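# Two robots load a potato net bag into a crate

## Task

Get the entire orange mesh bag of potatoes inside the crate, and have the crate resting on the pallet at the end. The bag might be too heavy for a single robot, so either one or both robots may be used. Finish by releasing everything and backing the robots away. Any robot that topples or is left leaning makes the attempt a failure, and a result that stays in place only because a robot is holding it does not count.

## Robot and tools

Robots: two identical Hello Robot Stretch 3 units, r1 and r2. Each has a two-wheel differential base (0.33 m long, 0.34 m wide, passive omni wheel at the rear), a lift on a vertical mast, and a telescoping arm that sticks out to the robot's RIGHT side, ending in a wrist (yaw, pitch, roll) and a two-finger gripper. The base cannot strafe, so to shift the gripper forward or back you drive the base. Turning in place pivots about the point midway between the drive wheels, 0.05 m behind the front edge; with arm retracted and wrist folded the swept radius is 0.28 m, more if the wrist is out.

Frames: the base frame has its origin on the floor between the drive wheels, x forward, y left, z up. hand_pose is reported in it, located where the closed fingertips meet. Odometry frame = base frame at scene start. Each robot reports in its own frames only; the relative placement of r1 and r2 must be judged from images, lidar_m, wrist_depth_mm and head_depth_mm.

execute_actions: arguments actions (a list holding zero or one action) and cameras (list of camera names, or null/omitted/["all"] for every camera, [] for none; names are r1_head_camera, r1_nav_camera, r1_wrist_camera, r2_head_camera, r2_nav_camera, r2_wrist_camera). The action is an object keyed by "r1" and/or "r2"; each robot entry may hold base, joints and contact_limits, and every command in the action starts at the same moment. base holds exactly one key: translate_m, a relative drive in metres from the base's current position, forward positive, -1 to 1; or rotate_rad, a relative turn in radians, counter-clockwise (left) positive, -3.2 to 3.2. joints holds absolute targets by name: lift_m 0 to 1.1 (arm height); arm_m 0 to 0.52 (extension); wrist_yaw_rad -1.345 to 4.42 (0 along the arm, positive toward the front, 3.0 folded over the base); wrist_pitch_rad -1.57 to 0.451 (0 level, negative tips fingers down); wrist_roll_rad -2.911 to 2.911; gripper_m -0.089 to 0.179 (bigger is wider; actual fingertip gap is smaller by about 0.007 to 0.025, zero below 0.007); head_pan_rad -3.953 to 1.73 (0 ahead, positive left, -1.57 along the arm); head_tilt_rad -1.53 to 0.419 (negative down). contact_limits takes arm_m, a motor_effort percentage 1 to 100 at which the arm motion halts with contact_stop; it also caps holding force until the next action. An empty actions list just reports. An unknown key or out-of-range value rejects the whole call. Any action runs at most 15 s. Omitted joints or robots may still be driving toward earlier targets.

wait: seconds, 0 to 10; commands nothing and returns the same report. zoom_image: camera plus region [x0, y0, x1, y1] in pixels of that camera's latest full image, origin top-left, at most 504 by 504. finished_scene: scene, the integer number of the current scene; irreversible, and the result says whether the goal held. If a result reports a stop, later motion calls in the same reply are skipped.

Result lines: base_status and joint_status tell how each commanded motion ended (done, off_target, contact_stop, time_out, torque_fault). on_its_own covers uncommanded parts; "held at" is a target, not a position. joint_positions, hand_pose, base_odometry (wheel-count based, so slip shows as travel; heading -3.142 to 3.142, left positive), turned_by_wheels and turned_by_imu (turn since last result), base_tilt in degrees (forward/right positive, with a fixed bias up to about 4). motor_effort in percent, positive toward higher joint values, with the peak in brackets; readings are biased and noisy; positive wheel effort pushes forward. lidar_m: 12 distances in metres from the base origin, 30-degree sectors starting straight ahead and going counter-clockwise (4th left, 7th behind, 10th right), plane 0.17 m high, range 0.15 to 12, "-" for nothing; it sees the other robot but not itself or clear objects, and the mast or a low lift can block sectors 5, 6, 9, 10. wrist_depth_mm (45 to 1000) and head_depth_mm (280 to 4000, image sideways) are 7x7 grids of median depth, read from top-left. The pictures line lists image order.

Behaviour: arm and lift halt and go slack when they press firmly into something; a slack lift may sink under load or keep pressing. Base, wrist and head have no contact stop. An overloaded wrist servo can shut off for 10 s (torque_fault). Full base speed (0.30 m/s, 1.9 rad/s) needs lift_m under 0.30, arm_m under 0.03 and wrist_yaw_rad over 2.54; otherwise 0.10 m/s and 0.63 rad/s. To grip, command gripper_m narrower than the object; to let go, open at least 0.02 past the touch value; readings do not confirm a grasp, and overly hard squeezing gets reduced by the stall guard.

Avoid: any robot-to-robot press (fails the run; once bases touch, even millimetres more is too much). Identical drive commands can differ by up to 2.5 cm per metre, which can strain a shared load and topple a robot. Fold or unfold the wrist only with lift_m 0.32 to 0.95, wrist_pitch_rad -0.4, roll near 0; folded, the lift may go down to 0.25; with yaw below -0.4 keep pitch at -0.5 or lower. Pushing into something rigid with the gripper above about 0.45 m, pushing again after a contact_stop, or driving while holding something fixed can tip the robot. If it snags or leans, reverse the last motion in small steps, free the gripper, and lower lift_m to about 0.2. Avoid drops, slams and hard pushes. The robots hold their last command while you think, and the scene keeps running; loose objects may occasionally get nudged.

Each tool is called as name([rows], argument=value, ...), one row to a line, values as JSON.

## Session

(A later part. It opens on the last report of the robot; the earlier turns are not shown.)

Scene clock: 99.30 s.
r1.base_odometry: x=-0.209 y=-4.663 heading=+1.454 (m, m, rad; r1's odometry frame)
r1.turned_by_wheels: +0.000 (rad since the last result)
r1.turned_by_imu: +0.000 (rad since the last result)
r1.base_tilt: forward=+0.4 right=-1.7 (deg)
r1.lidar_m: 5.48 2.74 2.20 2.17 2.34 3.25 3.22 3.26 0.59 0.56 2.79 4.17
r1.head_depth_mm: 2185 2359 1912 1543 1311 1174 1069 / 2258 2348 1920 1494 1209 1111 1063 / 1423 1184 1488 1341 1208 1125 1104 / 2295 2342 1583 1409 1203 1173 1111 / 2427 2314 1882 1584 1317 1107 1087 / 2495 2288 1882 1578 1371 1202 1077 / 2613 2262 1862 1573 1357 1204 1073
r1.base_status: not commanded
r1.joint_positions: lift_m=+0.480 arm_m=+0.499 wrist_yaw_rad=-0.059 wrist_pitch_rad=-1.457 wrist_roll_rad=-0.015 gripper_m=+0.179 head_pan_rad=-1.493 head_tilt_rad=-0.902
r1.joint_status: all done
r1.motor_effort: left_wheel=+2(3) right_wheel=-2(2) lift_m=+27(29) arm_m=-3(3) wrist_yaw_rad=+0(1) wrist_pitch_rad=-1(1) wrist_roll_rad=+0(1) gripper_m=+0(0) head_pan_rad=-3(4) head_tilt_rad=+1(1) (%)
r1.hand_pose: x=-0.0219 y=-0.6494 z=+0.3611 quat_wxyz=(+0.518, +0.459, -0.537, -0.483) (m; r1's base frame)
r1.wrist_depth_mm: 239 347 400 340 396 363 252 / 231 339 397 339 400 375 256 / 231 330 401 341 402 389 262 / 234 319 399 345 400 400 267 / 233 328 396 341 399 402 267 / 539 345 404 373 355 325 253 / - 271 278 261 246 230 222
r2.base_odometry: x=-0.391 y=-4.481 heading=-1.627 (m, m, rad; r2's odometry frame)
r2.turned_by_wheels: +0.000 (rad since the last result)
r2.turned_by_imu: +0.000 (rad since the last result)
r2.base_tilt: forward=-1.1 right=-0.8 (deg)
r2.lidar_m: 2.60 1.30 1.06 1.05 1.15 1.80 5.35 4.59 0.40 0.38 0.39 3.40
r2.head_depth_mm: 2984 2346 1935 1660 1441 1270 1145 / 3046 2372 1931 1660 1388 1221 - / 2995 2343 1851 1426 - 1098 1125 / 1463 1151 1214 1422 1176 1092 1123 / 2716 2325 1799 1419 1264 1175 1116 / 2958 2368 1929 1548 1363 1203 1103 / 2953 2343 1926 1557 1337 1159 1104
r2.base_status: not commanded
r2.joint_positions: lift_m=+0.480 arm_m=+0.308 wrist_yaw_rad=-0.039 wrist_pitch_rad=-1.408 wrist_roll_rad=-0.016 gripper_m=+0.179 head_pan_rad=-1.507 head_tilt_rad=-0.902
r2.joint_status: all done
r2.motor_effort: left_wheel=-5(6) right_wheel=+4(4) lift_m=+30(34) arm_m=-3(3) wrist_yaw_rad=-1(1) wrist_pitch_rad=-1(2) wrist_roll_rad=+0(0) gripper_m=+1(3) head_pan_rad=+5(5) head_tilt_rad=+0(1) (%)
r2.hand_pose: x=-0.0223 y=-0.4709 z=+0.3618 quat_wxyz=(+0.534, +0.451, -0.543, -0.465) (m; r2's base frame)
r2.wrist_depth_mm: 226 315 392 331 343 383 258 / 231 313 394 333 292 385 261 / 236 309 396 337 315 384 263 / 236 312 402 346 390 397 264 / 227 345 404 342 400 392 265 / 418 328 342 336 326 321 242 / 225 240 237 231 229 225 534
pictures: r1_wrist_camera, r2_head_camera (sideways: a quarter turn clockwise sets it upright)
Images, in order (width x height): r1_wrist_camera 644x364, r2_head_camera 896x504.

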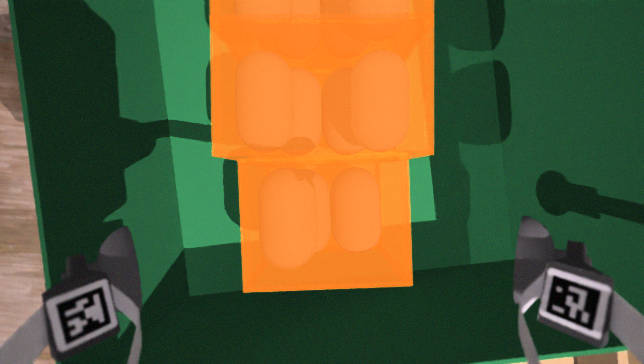

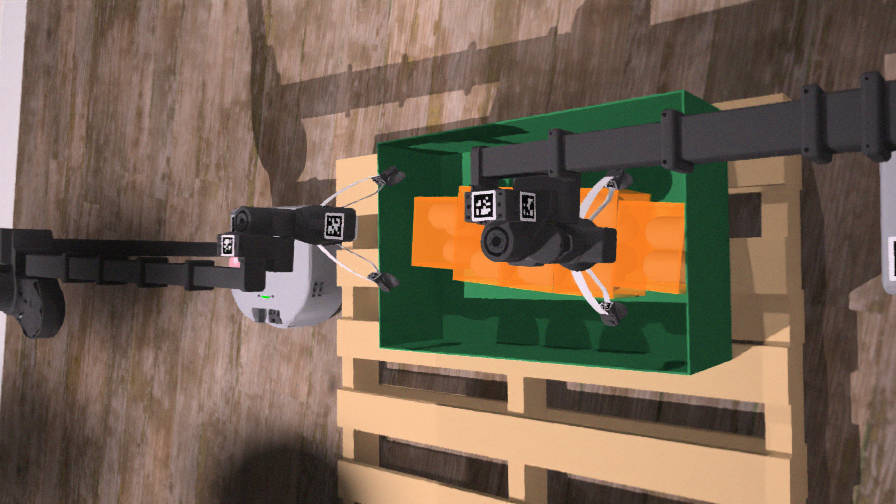

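execute_actions([
  {"r1": {"base": {"translate_m": -0.3}, "joints": {"arm_m": 0.05, "lift_m": 0.52}}, "r2": {"base": {"translate_m": -0.3}, "joints": {"arm_m": 0.0, "lift_m": 0.52}}},
], cameras=["r1_nav_camera", "r2_nav_camera"])

Scene clock: 103.93 s.
r1.base_odometry: x=-0.244 y=-4.961 heading=+1.454 (m, m, rad; r1's odometry frame)
r1.turned_by_wheels: +0.000 (rad since the last result)
r1.turned_by_imu: -0.001 (rad since the last result)
r1.base_tilt: forward=+0.4 right=-1.6 (deg)
r1.lidar_m: 5.75 2.80 2.23 2.21 2.38 2.96 2.91 3.16 2.57 0.57 0.59 4.14
r1.head_depth_mm: 2169 2360 1932 1546 1325 1178 1064 / 2218 2339 1923 1525 1336 1151 - / 2275 2339 1897 1512 1305 - 1107 / 2348 2328 1626 1443 1250 1118 - / 2367 2315 1581 1359 1218 1145 1088 / 2394 1867 1574 1357 1201 1133 1080 / 1364 2224 1765 1543 1210 1107 1075
r1.base_status: done
r1.joint_positions: lift_m=+0.520 arm_m=+0.050 wrist_yaw_rad=-0.059 wrist_pitch_rad=-1.458 wrist_roll_rad=-0.015 gripper_m=+0.179 head_pan_rad=-1.493 head_tilt_rad=-0.902
r1.joint_status: all done
r1.motor_effort: left_wheel=+3(4) right_wheel=-3(8) lift_m=+27(28) arm_m=-4(2) wrist_yaw_rad=-1(1) wrist_pitch_rad=-1(1) wrist_roll_rad=+1(0) gripper_m=+1(0) head_pan_rad=-4(4) head_tilt_rad=+2(1) (%)
r1.hand_pose: x=-0.0219 y=-0.2002 z=+0.4011 quat_wxyz=(+0.517, +0.459, -0.537, -0.483) (m; r1's base frame)
r1.wrist_depth_mm: 501 441 553 571 441 447 559 / 451 440 550 574 441 444 568 / 447 447 556 459 450 450 469 / 443 447 457 592 581 570 568 / 585 566 577 - 579 587 583 / 578 581 577 - - - 587 / - 582 580 - - 584 592
r2.base_odometry: x=-0.375 y=-4.181 heading=-1.627 (m, m, rad; r2's odometry frame)
r2.turned_by_wheels: +0.000 (rad since the last result)
r2.turned_by_imu: +0.001 (rad since the last result)
r2.base_tilt: forward=-0.9 right=-0.8 (deg)
r2.lidar_m: 2.70 1.36 1.10 1.10 1.20 1.87 5.05 4.53 3.69 0.39 0.40 0.54
r2.head_depth_mm: 3048 2331 1941 1654 1435 1276 1137 / 3018 2336 1960 1643 1434 1266 - / 2990 2361 1944 1648 1427 1268 - / 2955 2357 1927 1645 1435 1275 1154 / 2973 2341 1926 1416 1288 1110 1115 / 2990 2348 1933 1372 1221 1115 1106 / 2976 2260 1746 1409 1241 1110 1103
r2.base_status: done
r2.joint_positions: lift_m=+0.520 arm_m=+0.000 wrist_yaw_rad=-0.039 wrist_pitch_rad=-1.408 wrist_roll_rad=-0.016 gripper_m=+0.179 head_pan_rad=-1.507 head_tilt_rad=-0.902
r2.joint_status: all done
r2.motor_effort: left_wheel=-5(10) right_wheel=+4(4) lift_m=+31(31) arm_m=-4(5) wrist_yaw_rad=+0(1) wrist_pitch_rad=-1(1) wrist_roll_rad=+0(0) gripper_m=+0(0) head_pan_rad=+5(4) head_tilt_rad=+1(1) (%)
r2.hand_pose: x=-0.0223 y=-0.1630 z=+0.4018 quat_wxyz=(+0.534, +0.451, -0.543, -0.465) (m; r2's base frame)
r2.wrist_depth_mm: 415 426 432 560 551 548 557 / 457 468 441 555 566 558 556 / 579 569 580 566 559 559 560 / 581 580 574 563 566 559 558 / 591 585 586 - - 573 564 / 592 592 573 - - - 564 / 591 581 586 - - 570 581
pictures: r1_nav_camera (sideways: a quarter turn counterclockwise sets it upright), r2_nav_camera (sideways: a quarter turn counterclockwise sets it upright)
Images, in order (width x height): r1_nav_camera 672x504, r2_nav_camera 672x504.

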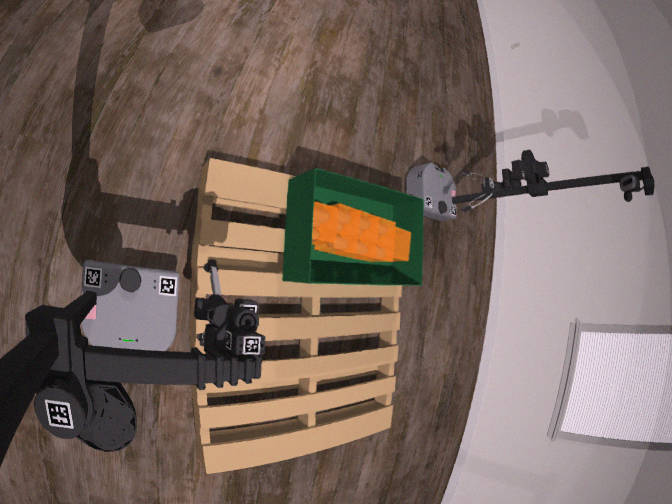

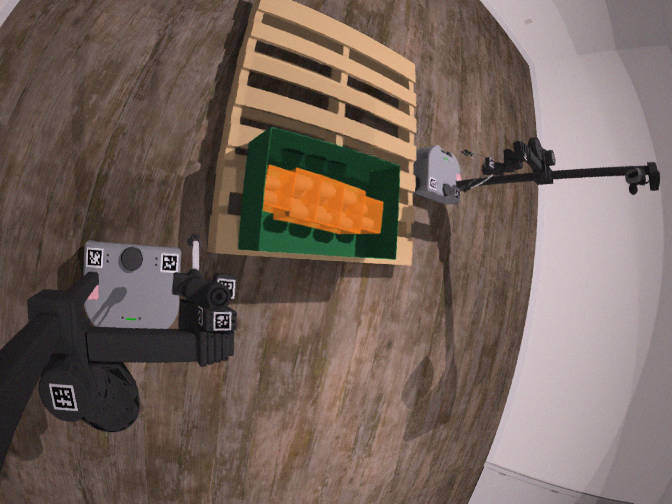

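finished_scene(scene=1)

The scene is finished: the task was done.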